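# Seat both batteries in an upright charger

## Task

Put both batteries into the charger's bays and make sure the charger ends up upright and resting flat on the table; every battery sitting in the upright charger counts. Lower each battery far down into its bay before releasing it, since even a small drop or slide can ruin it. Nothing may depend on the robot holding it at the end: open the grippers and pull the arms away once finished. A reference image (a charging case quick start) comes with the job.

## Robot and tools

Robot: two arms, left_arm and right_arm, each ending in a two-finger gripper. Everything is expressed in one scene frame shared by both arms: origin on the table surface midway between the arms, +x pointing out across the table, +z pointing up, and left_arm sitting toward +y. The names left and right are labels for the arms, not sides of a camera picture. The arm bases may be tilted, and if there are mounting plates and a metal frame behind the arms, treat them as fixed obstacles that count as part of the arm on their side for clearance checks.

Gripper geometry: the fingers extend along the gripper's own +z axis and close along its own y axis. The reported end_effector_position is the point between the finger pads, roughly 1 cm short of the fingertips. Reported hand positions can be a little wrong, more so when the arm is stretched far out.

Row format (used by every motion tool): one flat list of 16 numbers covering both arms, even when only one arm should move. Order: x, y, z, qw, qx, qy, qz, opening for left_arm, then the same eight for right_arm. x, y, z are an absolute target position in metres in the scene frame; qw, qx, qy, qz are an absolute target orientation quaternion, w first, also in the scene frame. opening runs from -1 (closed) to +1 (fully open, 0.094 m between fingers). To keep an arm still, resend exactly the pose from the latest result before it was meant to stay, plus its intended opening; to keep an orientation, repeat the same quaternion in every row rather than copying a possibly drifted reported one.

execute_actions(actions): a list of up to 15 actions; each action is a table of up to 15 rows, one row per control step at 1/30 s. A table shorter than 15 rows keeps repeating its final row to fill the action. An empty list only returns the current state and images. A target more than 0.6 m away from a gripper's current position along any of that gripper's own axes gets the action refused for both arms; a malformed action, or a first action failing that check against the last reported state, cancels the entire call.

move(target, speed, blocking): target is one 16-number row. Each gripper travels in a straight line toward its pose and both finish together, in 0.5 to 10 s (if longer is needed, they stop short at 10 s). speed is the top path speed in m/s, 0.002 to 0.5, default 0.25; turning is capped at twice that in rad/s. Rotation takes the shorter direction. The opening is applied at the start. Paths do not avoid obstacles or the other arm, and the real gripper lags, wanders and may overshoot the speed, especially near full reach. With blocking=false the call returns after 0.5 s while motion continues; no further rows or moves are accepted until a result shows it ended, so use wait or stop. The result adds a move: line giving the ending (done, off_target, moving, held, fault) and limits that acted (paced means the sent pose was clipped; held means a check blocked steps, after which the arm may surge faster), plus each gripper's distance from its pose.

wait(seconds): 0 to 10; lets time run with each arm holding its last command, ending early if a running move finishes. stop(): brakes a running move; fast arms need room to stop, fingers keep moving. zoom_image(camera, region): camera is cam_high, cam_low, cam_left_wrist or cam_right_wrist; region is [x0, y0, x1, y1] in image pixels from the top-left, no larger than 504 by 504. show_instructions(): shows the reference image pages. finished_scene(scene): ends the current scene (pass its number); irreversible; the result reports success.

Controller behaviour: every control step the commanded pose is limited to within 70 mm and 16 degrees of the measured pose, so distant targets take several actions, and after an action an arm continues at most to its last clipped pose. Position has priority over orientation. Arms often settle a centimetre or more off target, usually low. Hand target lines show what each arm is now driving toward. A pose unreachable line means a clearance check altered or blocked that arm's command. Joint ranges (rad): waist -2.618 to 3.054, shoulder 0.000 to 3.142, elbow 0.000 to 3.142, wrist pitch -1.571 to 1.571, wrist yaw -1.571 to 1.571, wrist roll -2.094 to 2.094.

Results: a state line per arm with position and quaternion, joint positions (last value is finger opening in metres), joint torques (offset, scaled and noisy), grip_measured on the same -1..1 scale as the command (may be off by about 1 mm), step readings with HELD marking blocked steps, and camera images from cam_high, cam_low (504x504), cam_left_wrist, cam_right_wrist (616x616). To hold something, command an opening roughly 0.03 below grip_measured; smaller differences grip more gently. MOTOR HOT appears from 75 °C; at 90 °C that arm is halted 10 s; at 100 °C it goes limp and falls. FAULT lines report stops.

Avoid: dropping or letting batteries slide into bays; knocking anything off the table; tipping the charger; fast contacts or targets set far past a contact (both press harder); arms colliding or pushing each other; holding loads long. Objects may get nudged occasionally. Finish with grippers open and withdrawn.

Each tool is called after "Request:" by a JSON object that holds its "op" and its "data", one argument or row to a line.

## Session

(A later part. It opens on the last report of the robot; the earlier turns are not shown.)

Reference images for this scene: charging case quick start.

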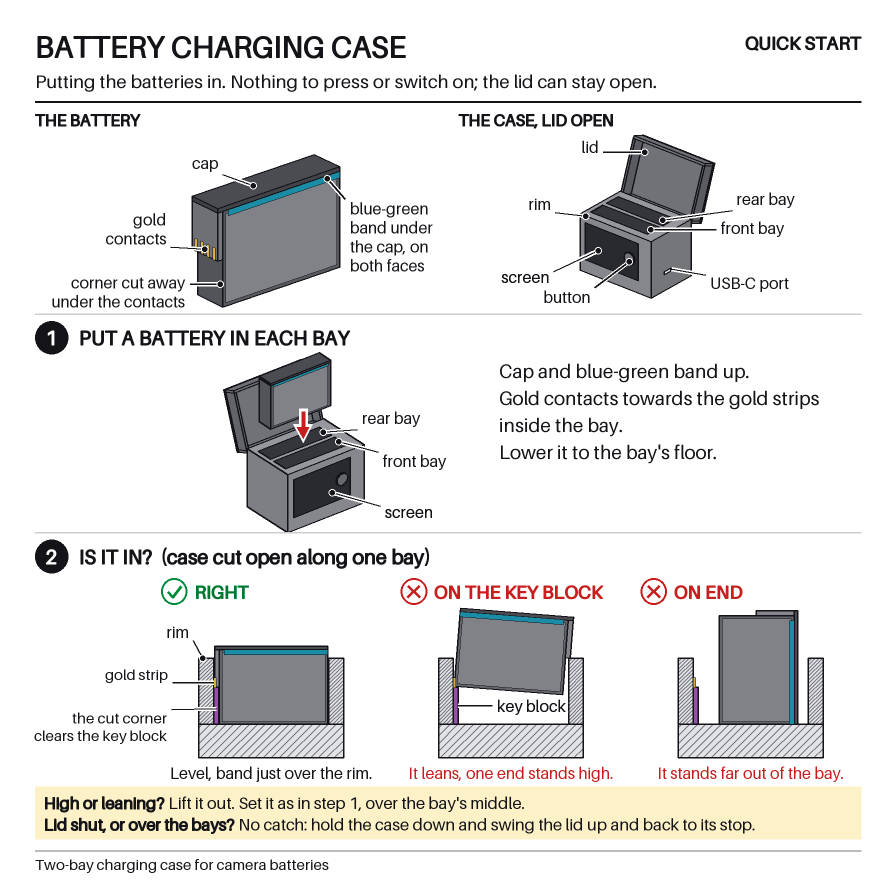

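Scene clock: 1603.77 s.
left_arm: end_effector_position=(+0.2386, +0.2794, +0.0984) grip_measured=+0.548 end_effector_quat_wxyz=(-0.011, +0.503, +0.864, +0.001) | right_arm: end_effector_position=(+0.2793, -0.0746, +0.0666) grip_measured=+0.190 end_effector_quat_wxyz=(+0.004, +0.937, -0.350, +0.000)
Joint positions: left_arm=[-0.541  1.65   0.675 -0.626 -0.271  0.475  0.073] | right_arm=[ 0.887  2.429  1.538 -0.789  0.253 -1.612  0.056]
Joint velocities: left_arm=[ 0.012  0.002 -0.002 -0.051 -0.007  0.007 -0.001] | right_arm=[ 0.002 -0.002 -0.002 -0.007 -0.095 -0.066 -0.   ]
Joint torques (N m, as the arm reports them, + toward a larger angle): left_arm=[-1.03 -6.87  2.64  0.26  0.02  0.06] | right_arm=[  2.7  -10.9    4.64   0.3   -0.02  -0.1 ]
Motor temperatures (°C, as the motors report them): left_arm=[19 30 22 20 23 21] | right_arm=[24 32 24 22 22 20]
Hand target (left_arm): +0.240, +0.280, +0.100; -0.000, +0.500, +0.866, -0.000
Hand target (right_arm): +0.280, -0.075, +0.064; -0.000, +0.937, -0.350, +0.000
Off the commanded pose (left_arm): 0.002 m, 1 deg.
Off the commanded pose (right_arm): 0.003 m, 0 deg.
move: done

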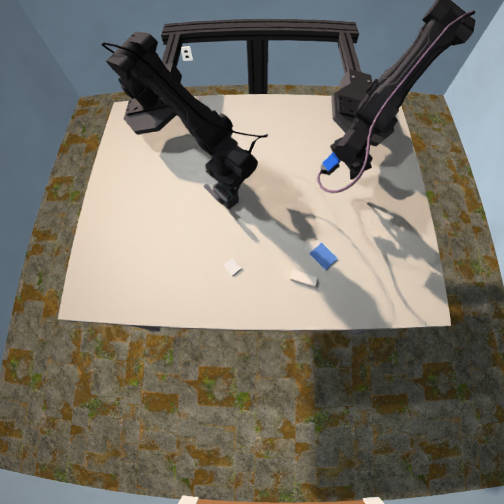

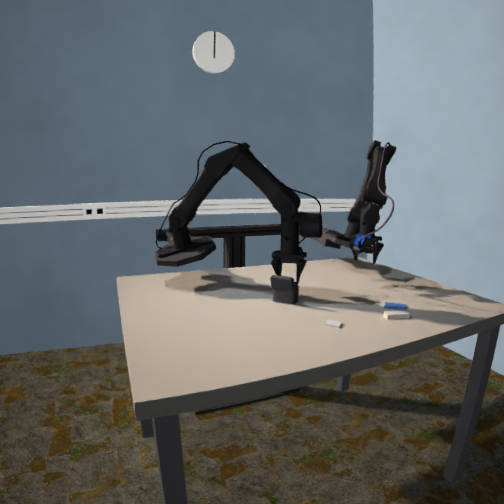

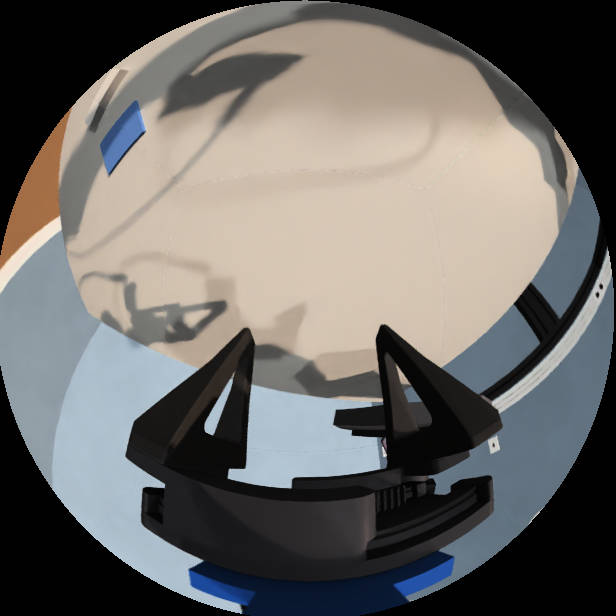

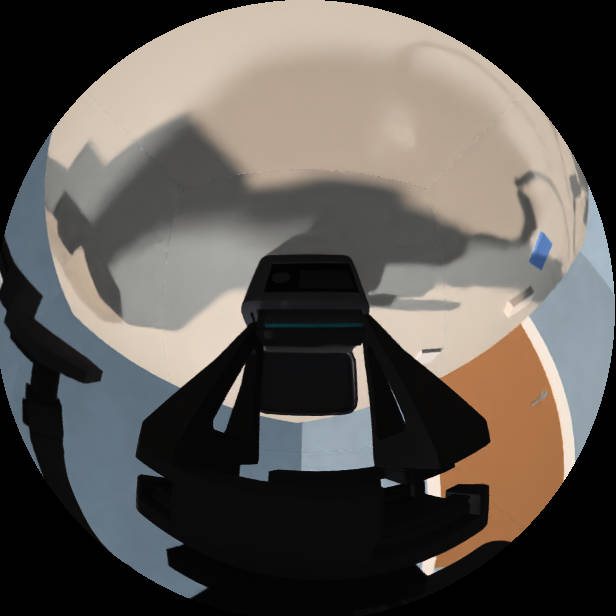

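Past the obstruction. Continue.

Request:
{"op": "move", "data": {
  "target": [0.24,0.28,0.10,0,0.5,0.866,0,0.55, 0.2795,-0.0748,0.052,0,0.9367,-0.3502,0,0.16],
  "speed": 0.015
}}

Request:
{"op": "zoom_image", "data": {
  "camera": "cam_right_wrist",
  "region": [240,260,380,360]
}}

Request:
{"op": "zoom_image", "data": {
  "camera": "cam_low",
  "region": [260,255,310,305]
}}

Scene clock: 1608.00 s.
left_arm: end_effector_position=(+0.2386, +0.2794, +0.0984) grip_measured=+0.548 end_effector_quat_wxyz=(-0.011, +0.503, +0.864, +0.001) | right_arm: end_effector_position=(+0.2791, -0.0746, +0.0593) grip_measured=+0.190 end_effector_quat_wxyz=(+0.005, +0.937, -0.350, -0.000)
Joint positions: left_arm=[-0.541  1.65   0.675 -0.626 -0.271  0.475  0.073] | right_arm=[ 0.883  2.445  1.535 -0.771  0.253 -1.615  0.056]
Joint velocities: left_arm=[-0.002  0.012 -0.007 -0.022  0.022 -0.022 -0.001] | right_arm=[-0.007 -0.007 -0.012 -0.051  0.022  0.037 -0.001]
Joint torques (N m, as the arm reports them, + toward a larger angle): left_arm=[-1.06 -6.86  2.65  0.25 -0.02  0.06] | right_arm=[  2.53 -10.47   3.45   0.52  -0.02  -0.09]
Motor temperatures (°C, as the motors report them): left_arm=[19 30 22 20 23 21] | right_arm=[24 32 24 22 22 20]
Hand target (left_arm): +0.240, +0.280, +0.100; -0.000, +0.500, +0.866, -0.000
Hand target (right_arm): +0.279, -0.075, +0.052; +0.000, +0.937, -0.350, -0.000
Off the commanded pose (left_arm): 0.002 m, 1 deg.
Off the commanded pose (right_arm): 0.007 m, 1 deg.
move: done

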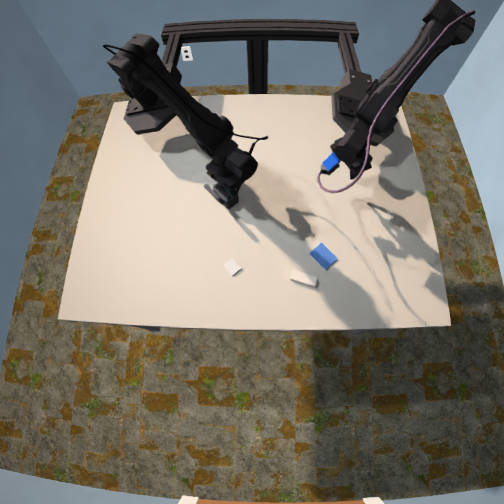

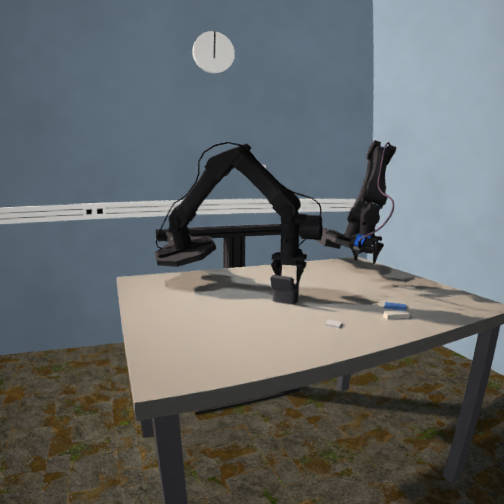

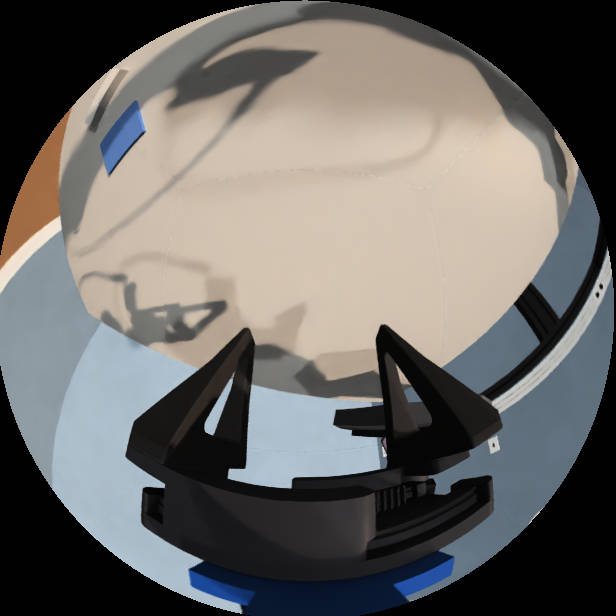

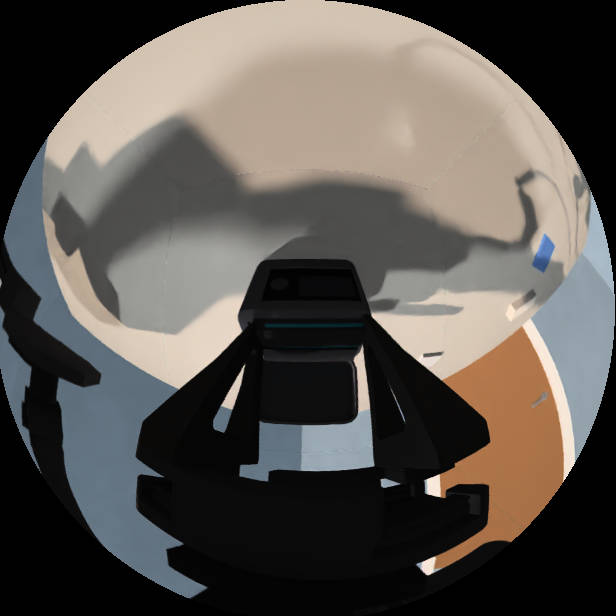

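Region (240, 260, 380, 360) of cam_right_wrist's 616x616 image, scaled by 3.600, with more detail than that image has; it fills the top 360 rows of this view, and the rest is white.

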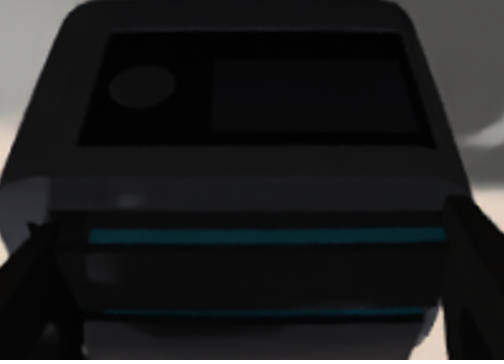

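Region (260, 255, 310, 305) of cam_low's 504x504 image, scaled by 10.080, with more detail than that image has.

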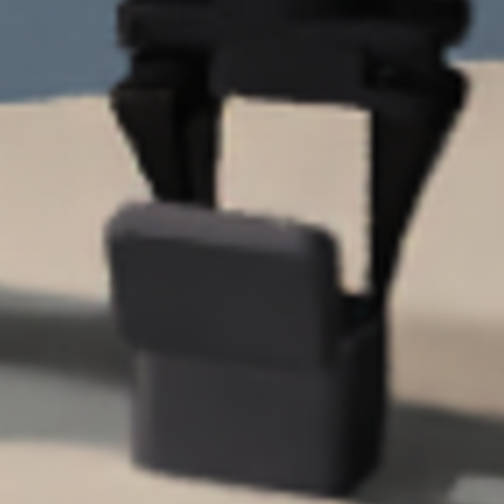

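Request:
{"op": "move", "data": {
  "target": [0.24,0.28,0.10,0,0.5,0.866,0,0.55, 0.2792,-0.0747,0.047,0,0.9367,-0.3502,0,0.16],
  "speed": 0.015
}}

Request:
{"op": "zoom_image", "data": {
  "camera": "cam_right_wrist",
  "region": [240,260,380,360]
}}

Scene clock: 1611.87 s.
left_arm: end_effector_position=(+0.2386, +0.2794, +0.0984) grip_measured=+0.548 end_effector_quat_wxyz=(-0.011, +0.503, +0.864, +0.001) | right_arm: end_effector_position=(+0.2792, -0.0745, +0.0593) grip_measured=+0.190 end_effector_quat_wxyz=(+0.005, +0.937, -0.350, -0.000)
Joint positions: left_arm=[-0.541  1.65   0.675 -0.626 -0.271  0.475  0.073] | right_arm=[ 0.883  2.445  1.535 -0.771  0.253 -1.617  0.056]
Joint velocities: left_arm=[-0.012 -0.002  0.002 -0.066 -0.051 -0.022 -0.   ] | right_arm=[-0.012  0.017 -0.022 -0.022 -0.037 -0.095 -0.001]
Joint torques (N m, as the arm reports them, + toward a larger angle): left_arm=[-1.12 -6.74  2.55  0.25  0.    0.02] | right_arm=[ 2.4  -9.58  2.99  0.65 -0.05 -0.09]
Motor temperatures (°C, as the motors report them): left_arm=[19 30 22 20 23 21] | right_arm=[24 32 24 22 22 20]
Hand target (left_arm): +0.240, +0.280, +0.100; -0.000, +0.500, +0.866, -0.000
Hand target (right_arm): +0.279, -0.075, +0.047; +0.001, +0.937, -0.350, -0.000
Off the commanded pose (left_arm): 0.002 m, 1 deg.
Off the commanded pose (right_arm): 0.012 m, 1 deg.
move: off_target (right_arm)

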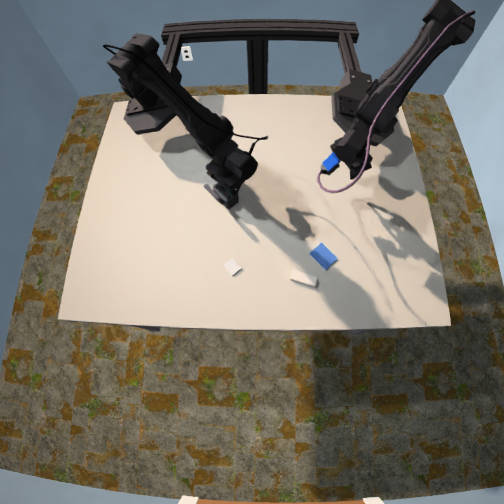

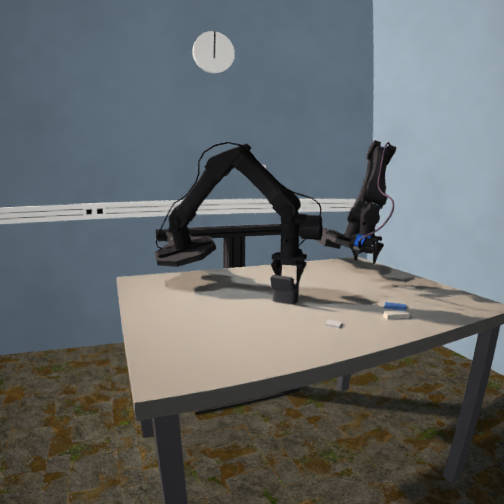

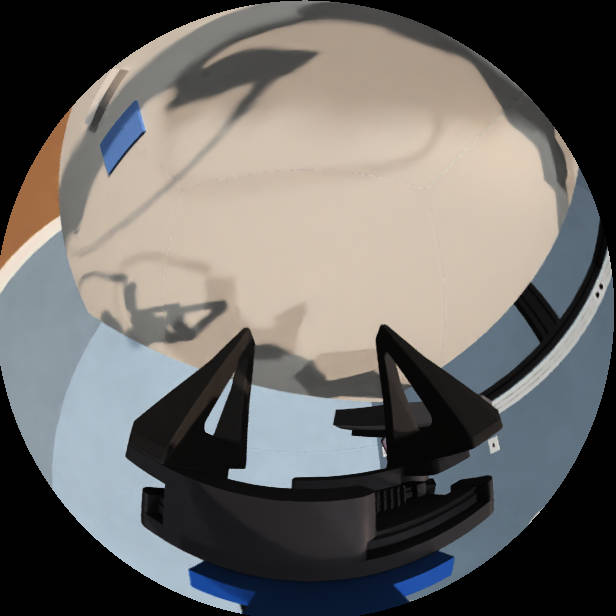

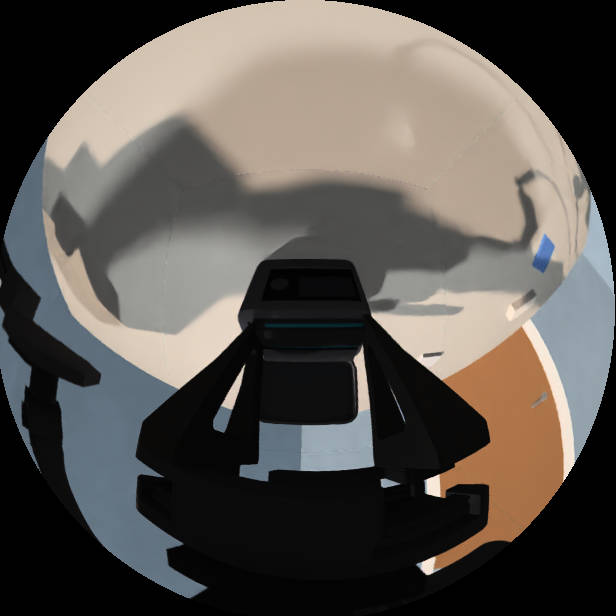

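Region (240, 260, 380, 360) of cam_right_wrist's 616x616 image, scaled by 3.600, with more detail than that image has; it fills the top 360 rows of this view, and the rest is white.

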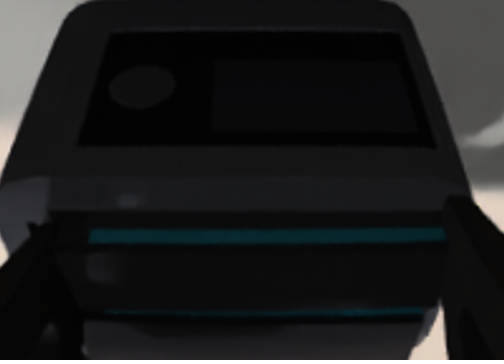

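Bottomed out. Unload and release gradually.

Request:
{"op": "execute_actions", "data": {
  "actions": [
    [[0.24,0.28,0.10,0,0.5,0.866,0,0.55, 0.2792,-0.0745,0.058,0,0.9367,-0.3502,0,0.16]],
    [[0.24,0.28,0.10,0,0.5,0.866,0,0.55, 0.2792,-0.0745,0.060,0,0.9367,-0.3502,0,0.18],[0.24,0.28,0.10,0,0.5,0.866,0,0.55, 0.2792,-0.0745,0.060,0,0.9367,-0.3502,0,0.18],[0.24,0.28,0.10,0,0.5,0.866,0,0.55, 0.2792,-0.0745,0.060,0,0.9367,-0.3502,0,0.18],[0.24,0.28,0.10,0,0.5,0.866,0,0.55, 0.2792,-0.0745,0.060,0,0.9367,-0.3502,0,0.18],[0.24,0.28,0.10,0,0.5,0.866,0,0.55, 0.2792,-0.0745,0.060,0,0.9367,-0.3502,0,0.19],[0.24,0.28,0.10,0,0.5,0.866,0,0.55, 0.2792,-0.0745,0.060,0,0.9367,-0.3502,0,0.19],[0.24,0.28,0.10,0,0.5,0.866,0,0.55, 0.2792,-0.0745,0.060,0,0.9367,-0.3502,0,0.19],[0.24,0.28,0.10,0,0.5,0.866,0,0.55, 0.2792,-0.0745,0.060,0,0.9367,-0.3502,0,0.20],[0.24,0.28,0.10,0,0.5,0.866,0,0.55, 0.2792,-0.0745,0.060,0,0.9367,-0.3502,0,0.20],[0.24,0.28,0.10,0,0.5,0.866,0,0.55, 0.2792,-0.0745,0.060,0,0.9367,-0.3502,0,0.21],[0.24,0.28,0.10,0,0.5,0.866,0,0.55, 0.2792,-0.0745,0.060,0,0.9367,-0.3502,0,0.22]],
    [[0.24,0.28,0.10,0,0.5,0.866,0,0.55, 0.2792,-0.0745,0.060,0,0.9367,-0.3502,0,0.26],[0.24,0.28,0.10,0,0.5,0.866,0,0.55, 0.2792,-0.0745,0.060,0,0.9367,-0.3502,0,0.26],[0.24,0.28,0.10,0,0.5,0.866,0,0.55, 0.2792,-0.0745,0.060,0,0.9367,-0.3502,0,0.30],[0.24,0.28,0.10,0,0.5,0.866,0,0.55, 0.2792,-0.0745,0.060,0,0.9367,-0.3502,0,0.30],[0.24,0.28,0.10,0,0.5,0.866,0,0.55, 0.2792,-0.0745,0.060,0,0.9367,-0.3502,0,0.35],[0.24,0.28,0.10,0,0.5,0.866,0,0.55, 0.2792,-0.0745,0.060,0,0.9367,-0.3502,0,0.40]]
  ]
}}

Request:
{"op": "zoom_image", "data": {
  "camera": "cam_right_wrist",
  "region": [240,260,380,360]
}}

Scene clock: 1622.07 s.
left_arm: end_effector_position=(+0.2386, +0.2794, +0.0984) grip_measured=+0.548 end_effector_quat_wxyz=(-0.011, +0.503, +0.864, +0.001) | right_arm: end_effector_position=(+0.2801, -0.0736, +0.0593) grip_measured=+0.398 end_effector_quat_wxyz=(+0.002, +0.937, -0.350, +0.001)
Joint positions: left_arm=[-0.541  1.65   0.675 -0.626 -0.271  0.475  0.073] | right_arm=[ 0.883  2.445  1.535 -0.766  0.253 -1.617  0.066]
Joint velocities: left_arm=[ 0.017  0.012 -0.002  0.022 -0.037 -0.007  0.   ] | right_arm=[ 0.022 -0.002  0.002  0.007 -0.037  0.007  0.   ]
Joint torques (N m, as the arm reports them, + toward a larger angle): left_arm=[-1.08 -6.81  2.6   0.24 -0.02  0.06] | right_arm=[  3.11 -11.71   4.24   0.21  -0.04  -0.01]
Motor temperatures (°C, as the motors report them): left_arm=[19 30 22 20 23 21] | right_arm=[24 32 24 22 22 20]
Hand target (left_arm): +0.240, +0.280, +0.100; -0.000, +0.500, +0.866, -0.000
Hand target (right_arm): +0.279, -0.075, +0.060; +0.000, +0.937, -0.350, -0.000
Off the commanded pose (left_arm): 0.002 m, 1 deg.
Off the commanded pose (right_arm): 0.001 m, 0 deg.
Step readings (end_effector_position; steps 1 to 15: 1st action; 16 to 30: 2nd action; 31 to 45: 3rd action):
0: left_arm (+0.2386, +0.2794, +0.0984) | right_arm (+0.2792, -0.0745, +0.0593)
1: left_arm (+0.2386, +0.2794, +0.0984) | right_arm (+0.2792, -0.0745, +0.0593)
2: left_arm (+0.2386, +0.2794, +0.0984) | right_arm (+0.2792, -0.0745, +0.0593)
4: left_arm (+0.2386, +0.2794, +0.0984) | right_arm (+0.2792, -0.0745, +0.0593)
8: left_arm (+0.2386, +0.2794, +0.0984) | right_arm (+0.2792, -0.0745, +0.0593)
15: left_arm (+0.2386, +0.2794, +0.0984) | right_arm (+0.2792, -0.0745, +0.0593)
16: left_arm (+0.2386, +0.2794, +0.0984) | right_arm (+0.2792, -0.0745, +0.0593)
17: left_arm (+0.2386, +0.2794, +0.0984) | right_arm (+0.2792, -0.0745, +0.0593)
19: left_arm (+0.2386, +0.2794, +0.0984) | right_arm (+0.2792, -0.0745, +0.0593)
23: left_arm (+0.2386, +0.2794, +0.0984) | right_arm (+0.2792, -0.0745, +0.0593)
30: left_arm (+0.2386, +0.2794, +0.0984) | right_arm (+0.2792, -0.0745, +0.0593)
31: left_arm (+0.2386, +0.2794, +0.0984) | right_arm (+0.2792, -0.0745, +0.0593)
32: left_arm (+0.2386, +0.2794, +0.0984) | right_arm (+0.2792, -0.0745, +0.0593)
34: left_arm (+0.2386, +0.2794, +0.0984) | right_arm (+0.2794, -0.0743, +0.0593)
38: left_arm (+0.2386, +0.2794, +0.0984) | right_arm (+0.2801, -0.0736, +0.0593)
45: end_effector_position above

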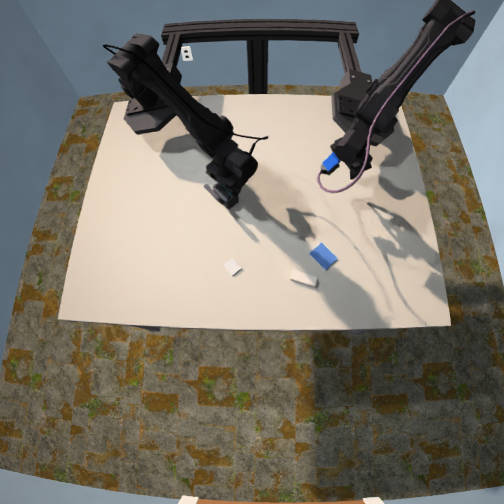

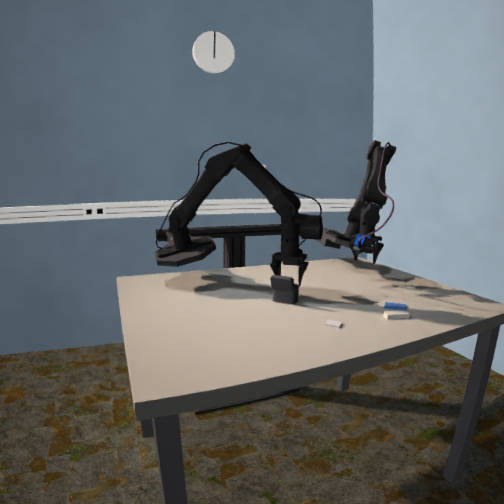

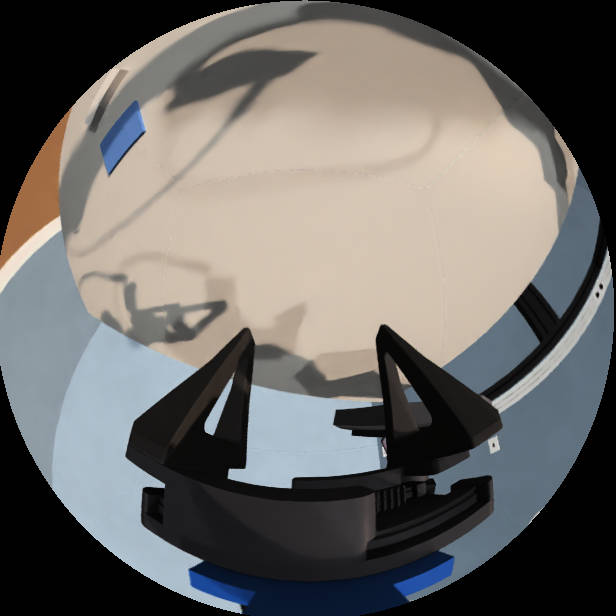

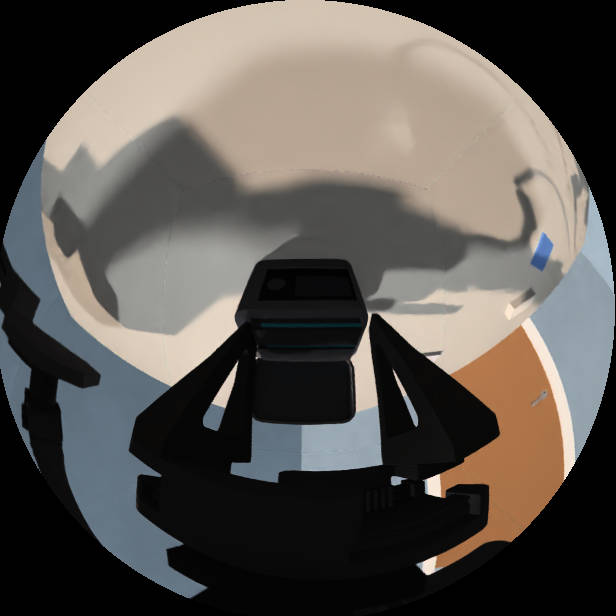

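Region (240, 260, 380, 360) of cam_right_wrist's 616x616 image, scaled by 3.600, with more detail than that image has; it fills the top 360 rows of this view, and the rest is white.

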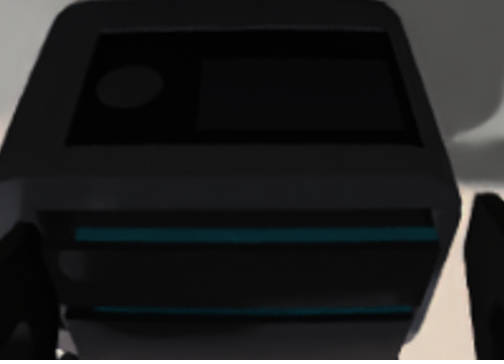

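Request:
{"op": "move", "data": {
  "target": [0.24,0.28,0.10,0,0.5,0.866,0,0.55, 0.2792,-0.0745,0.060,0,0.9367,-0.3502,0,0.8]
}}

Request:
{"op": "move", "data": {
  "target": [0.24,0.28,0.10,0,0.5,0.866,0,0.55, 0.2810,-0.0725,0.135,0,0.9367,-0.3502,0,0.8],
  "speed": 0.1
}}

Request:
{"op": "zoom_image", "data": {
  "camera": "cam_right_wrist",
  "region": [230,220,390,360]
}}

Scene clock: 1626.17 s.
left_arm: end_effector_position=(+0.2386, +0.2794, +0.0984) grip_measured=+0.548 end_effector_quat_wxyz=(-0.011, +0.503, +0.864, +0.001) | right_arm: end_effector_position=(+0.2802, -0.0735, +0.0593) grip_measured=+0.798 end_effector_quat_wxyz=(+0.002, +0.937, -0.350, +0.001)
Joint positions: left_arm=[-0.541  1.65   0.675 -0.626 -0.271  0.475  0.073] | right_arm=[ 0.883  2.445  1.535 -0.765  0.253 -1.617  0.084]
Joint velocities: left_arm=[-0.002  0.022 -0.007 -0.007  0.037  0.007  0.   ] | right_arm=[ 0.007  0.002  0.012 -0.007 -0.037 -0.007 -0.001]
Joint torques (N m, as the arm reports them, + toward a larger angle): left_arm=[-1.11 -6.9   2.55  0.26 -0.01  0.04] | right_arm=[  3.1  -11.68   4.38   0.19  -0.01  -0.03]
Motor temperatures (°C, as the motors report them): left_arm=[19 30 22 20 23 21] | right_arm=[24 32 24 22 22 20]
Hand target (left_arm): +0.240, +0.280, +0.100; -0.000, +0.500, +0.866, -0.000
Hand target (right_arm): +0.279, -0.074, +0.060; +0.000, +0.937, -0.350, -0.000
Off the commanded pose (left_arm): 0.002 m, 1 deg.
Off the commanded pose (right_arm): 0.002 m, 0 deg.
move: done

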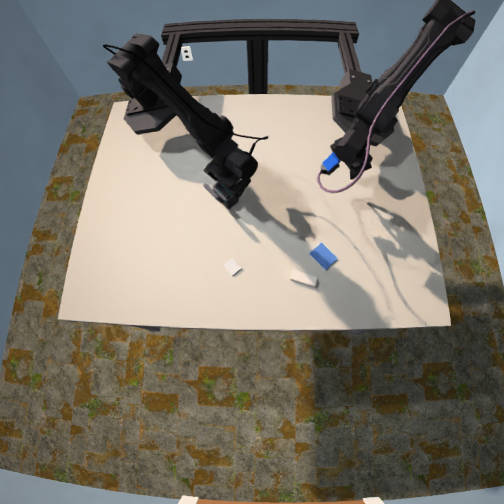

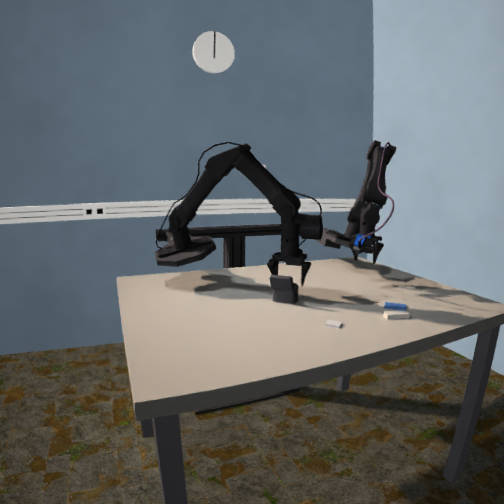

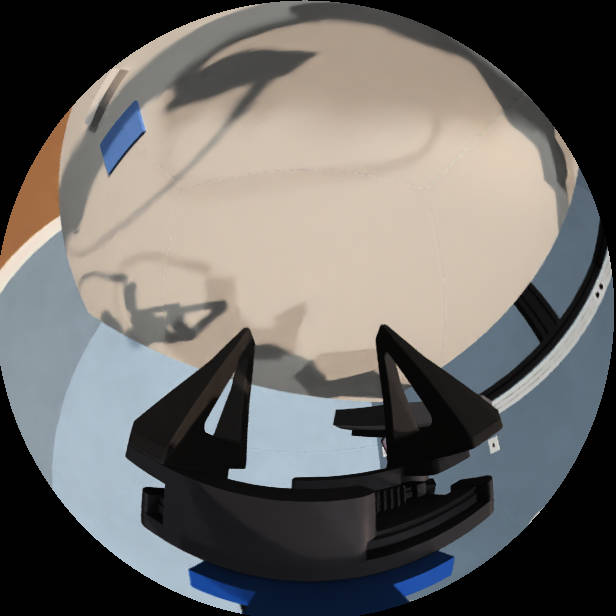

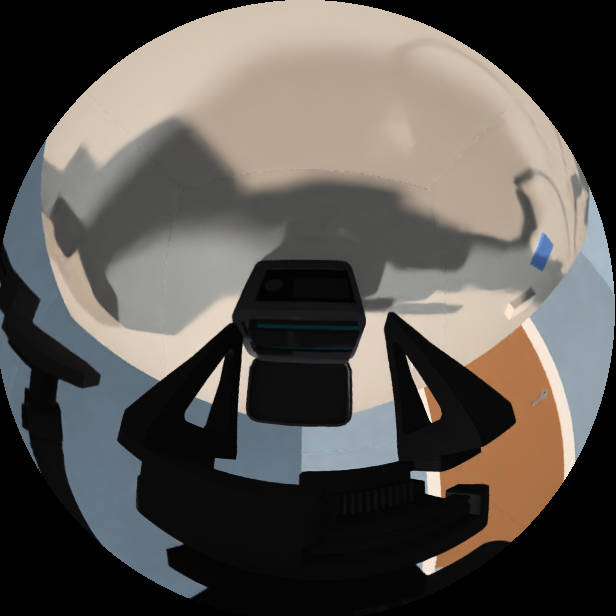

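Scene clock: 1627.47 s.
left_arm: end_effector_position=(+0.2386, +0.2794, +0.0984) grip_measured=+0.548 end_effector_quat_wxyz=(-0.011, +0.503, +0.864, +0.001) | right_arm: end_effector_position=(+0.2790, -0.0809, +0.1157) grip_measured=+0.798 end_effector_quat_wxyz=(+0.018, +0.936, -0.351, -0.004)
Joint positions: left_arm=[-0.541  1.65   0.675 -0.626 -0.271  0.475  0.073] | right_arm=[ 0.908  2.355  1.622 -0.983  0.254 -1.581  0.084]
Joint velocities: left_arm=[ 0.007 -0.002 -0.007  0.066 -0.081 -0.081  0.   ] | right_arm=[-0.007  0.007  0.007  0.007 -0.007  0.022  0.   ]
Joint torques (N m, as the arm reports them, + toward a larger angle): left_arm=[-1.09 -6.86  2.56  0.24  0.    0.01] | right_arm=[  4.67 -13.03   8.98  -0.1   -0.04   0.07]
Motor temperatures (°C, as the motors report them): left_arm=[19 30 22 20 23 21] | right_arm=[24 32 24 22 22 20]
Hand target (left_arm): +0.240, +0.280, +0.100; -0.000, +0.500, +0.866, -0.000
Hand target (right_arm): +0.281, -0.072, +0.134; +0.000, +0.937, -0.350, +0.000
Off the commanded pose (left_arm): 0.002 m, 1 deg.
Off the commanded pose (right_arm): 0.021 m, 2 deg.
move: off_target (right_arm)

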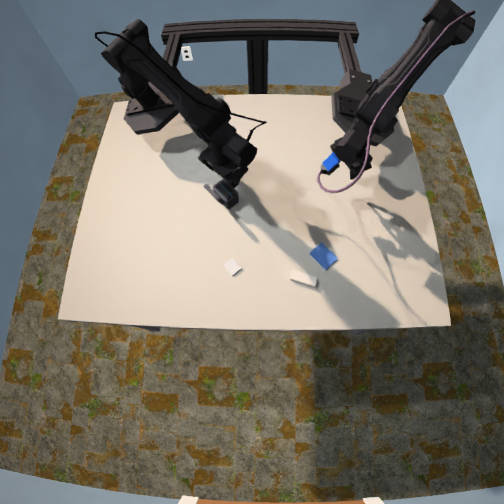

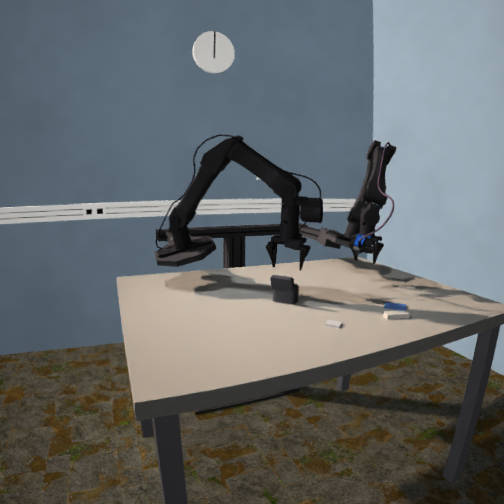

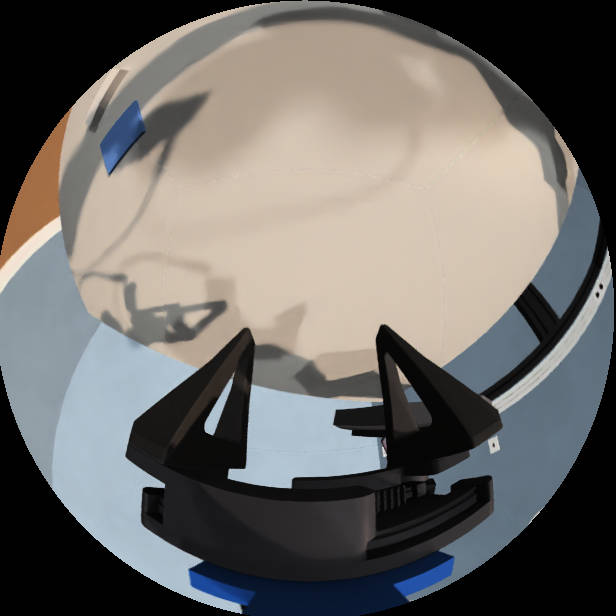

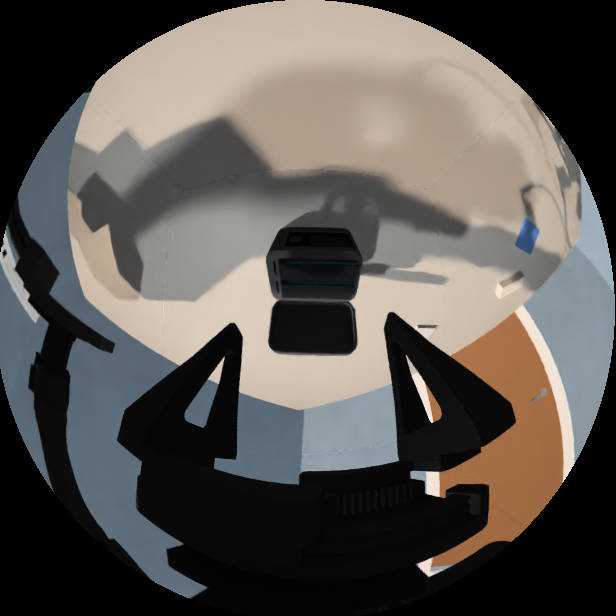

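Region (230, 220, 390, 360) of cam_right_wrist's 616x616 image, scaled by 3.150, with more detail than that image has; it fills the top 441 rows of this view, and the rest is white.

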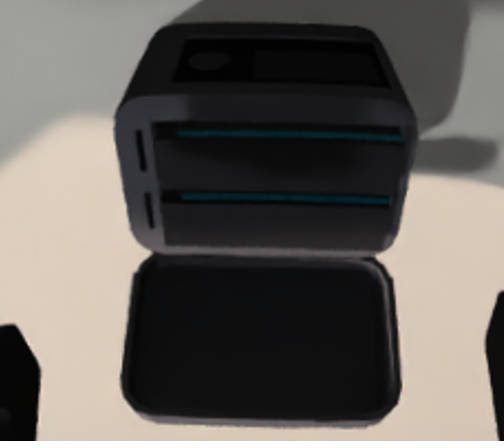

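Both are seated and level. I'll move the arm clear.

Request:
{"op": "move", "data": {
  "target": [0.24,0.28,0.10,0,0.5,0.866,0,0.55, 0.24,-0.24,0.16,0,0.9367,-0.3502,0,0.8],
  "speed": 0.25
}}

Request:
{"op": "zoom_image", "data": {
  "camera": "cam_low",
  "region": [250,250,320,320]
}}

Scene clock: 1632.00 s.
left_arm: end_effector_position=(+0.2386, +0.2794, +0.0984) grip_measured=+0.548 end_effector_quat_wxyz=(-0.011, +0.503, +0.864, +0.001) | right_arm: end_effector_position=(+0.2413, -0.2384, +0.1578) grip_measured=+0.798 end_effector_quat_wxyz=(+0.007, +0.935, -0.353, -0.003)
Joint positions: left_arm=[-0.541  1.65   0.675 -0.626 -0.271  0.475  0.073] | right_arm=[ 0.675  1.752  1.034 -0.914  0.268 -1.821  0.084]
Joint velocities: left_arm=[ 0.017  0.012  0.017 -0.11   0.007 -0.007  0.   ] | right_arm=[-0.007  0.007  0.007 -0.037  0.066  0.022 -0.   ]
Joint torques (N m, as the arm reports them, + toward a larger angle): left_arm=[-1.12 -6.88  2.51  0.24 -0.01  0.07] | right_arm=[ 2.06 -8.25  4.67  0.19 -0.06 -0.07]
Motor temperatures (°C, as the motors report them): left_arm=[19 30 22 20 23 21] | right_arm=[24 33 24 22 22 20]
Hand target (left_arm): +0.240, +0.280, +0.100; -0.000, +0.500, +0.866, -0.000
Hand target (right_arm): +0.240, -0.239, +0.161; -0.001, +0.937, -0.350, -0.002
Off the commanded pose (left_arm): 0.002 m, 1 deg.
Off the commanded pose (right_arm): 0.003 m, 1 deg.
move: done

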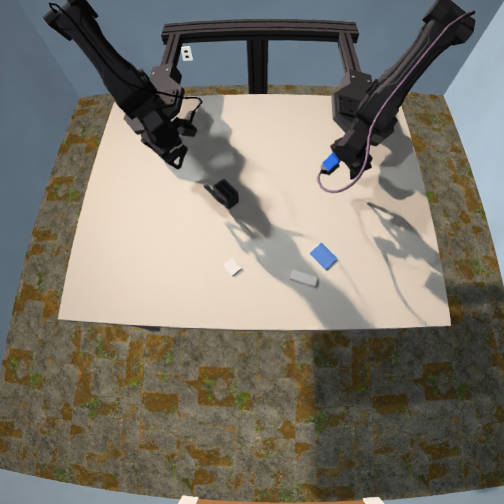

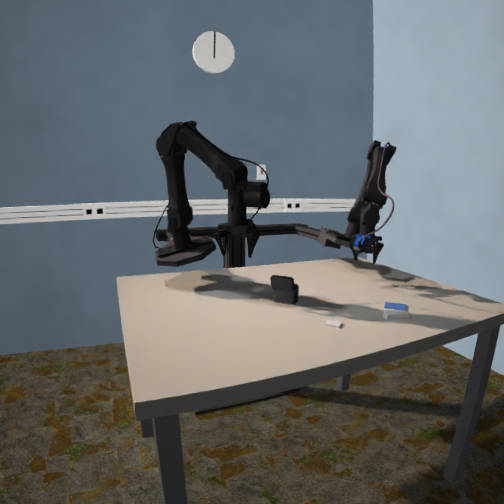

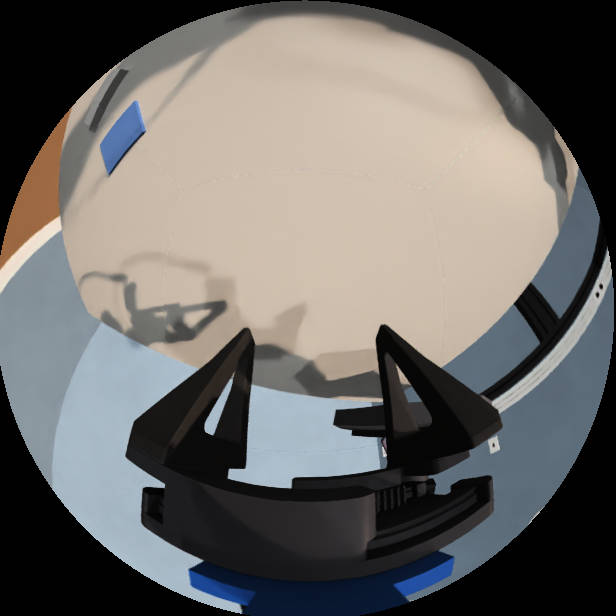

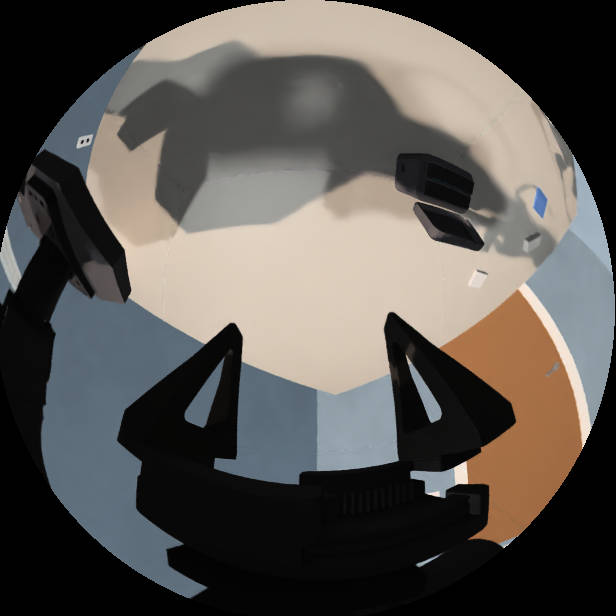

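Region (250, 250, 320, 320) of cam_low's 504x504 image, scaled by 7.200, with more detail than that image has.

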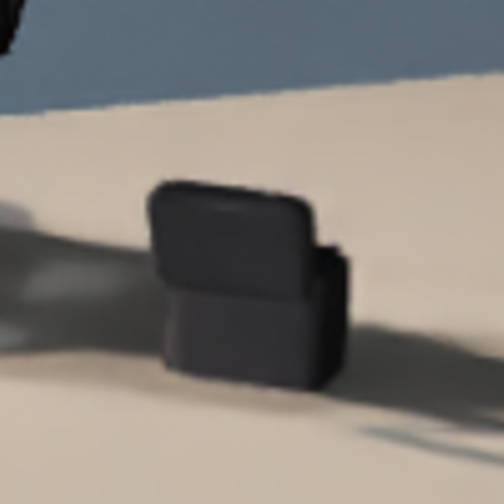

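Request:
{"op": "finished_scene", "data": {
  "scene": 2
}}

The scene is finished: the task was done.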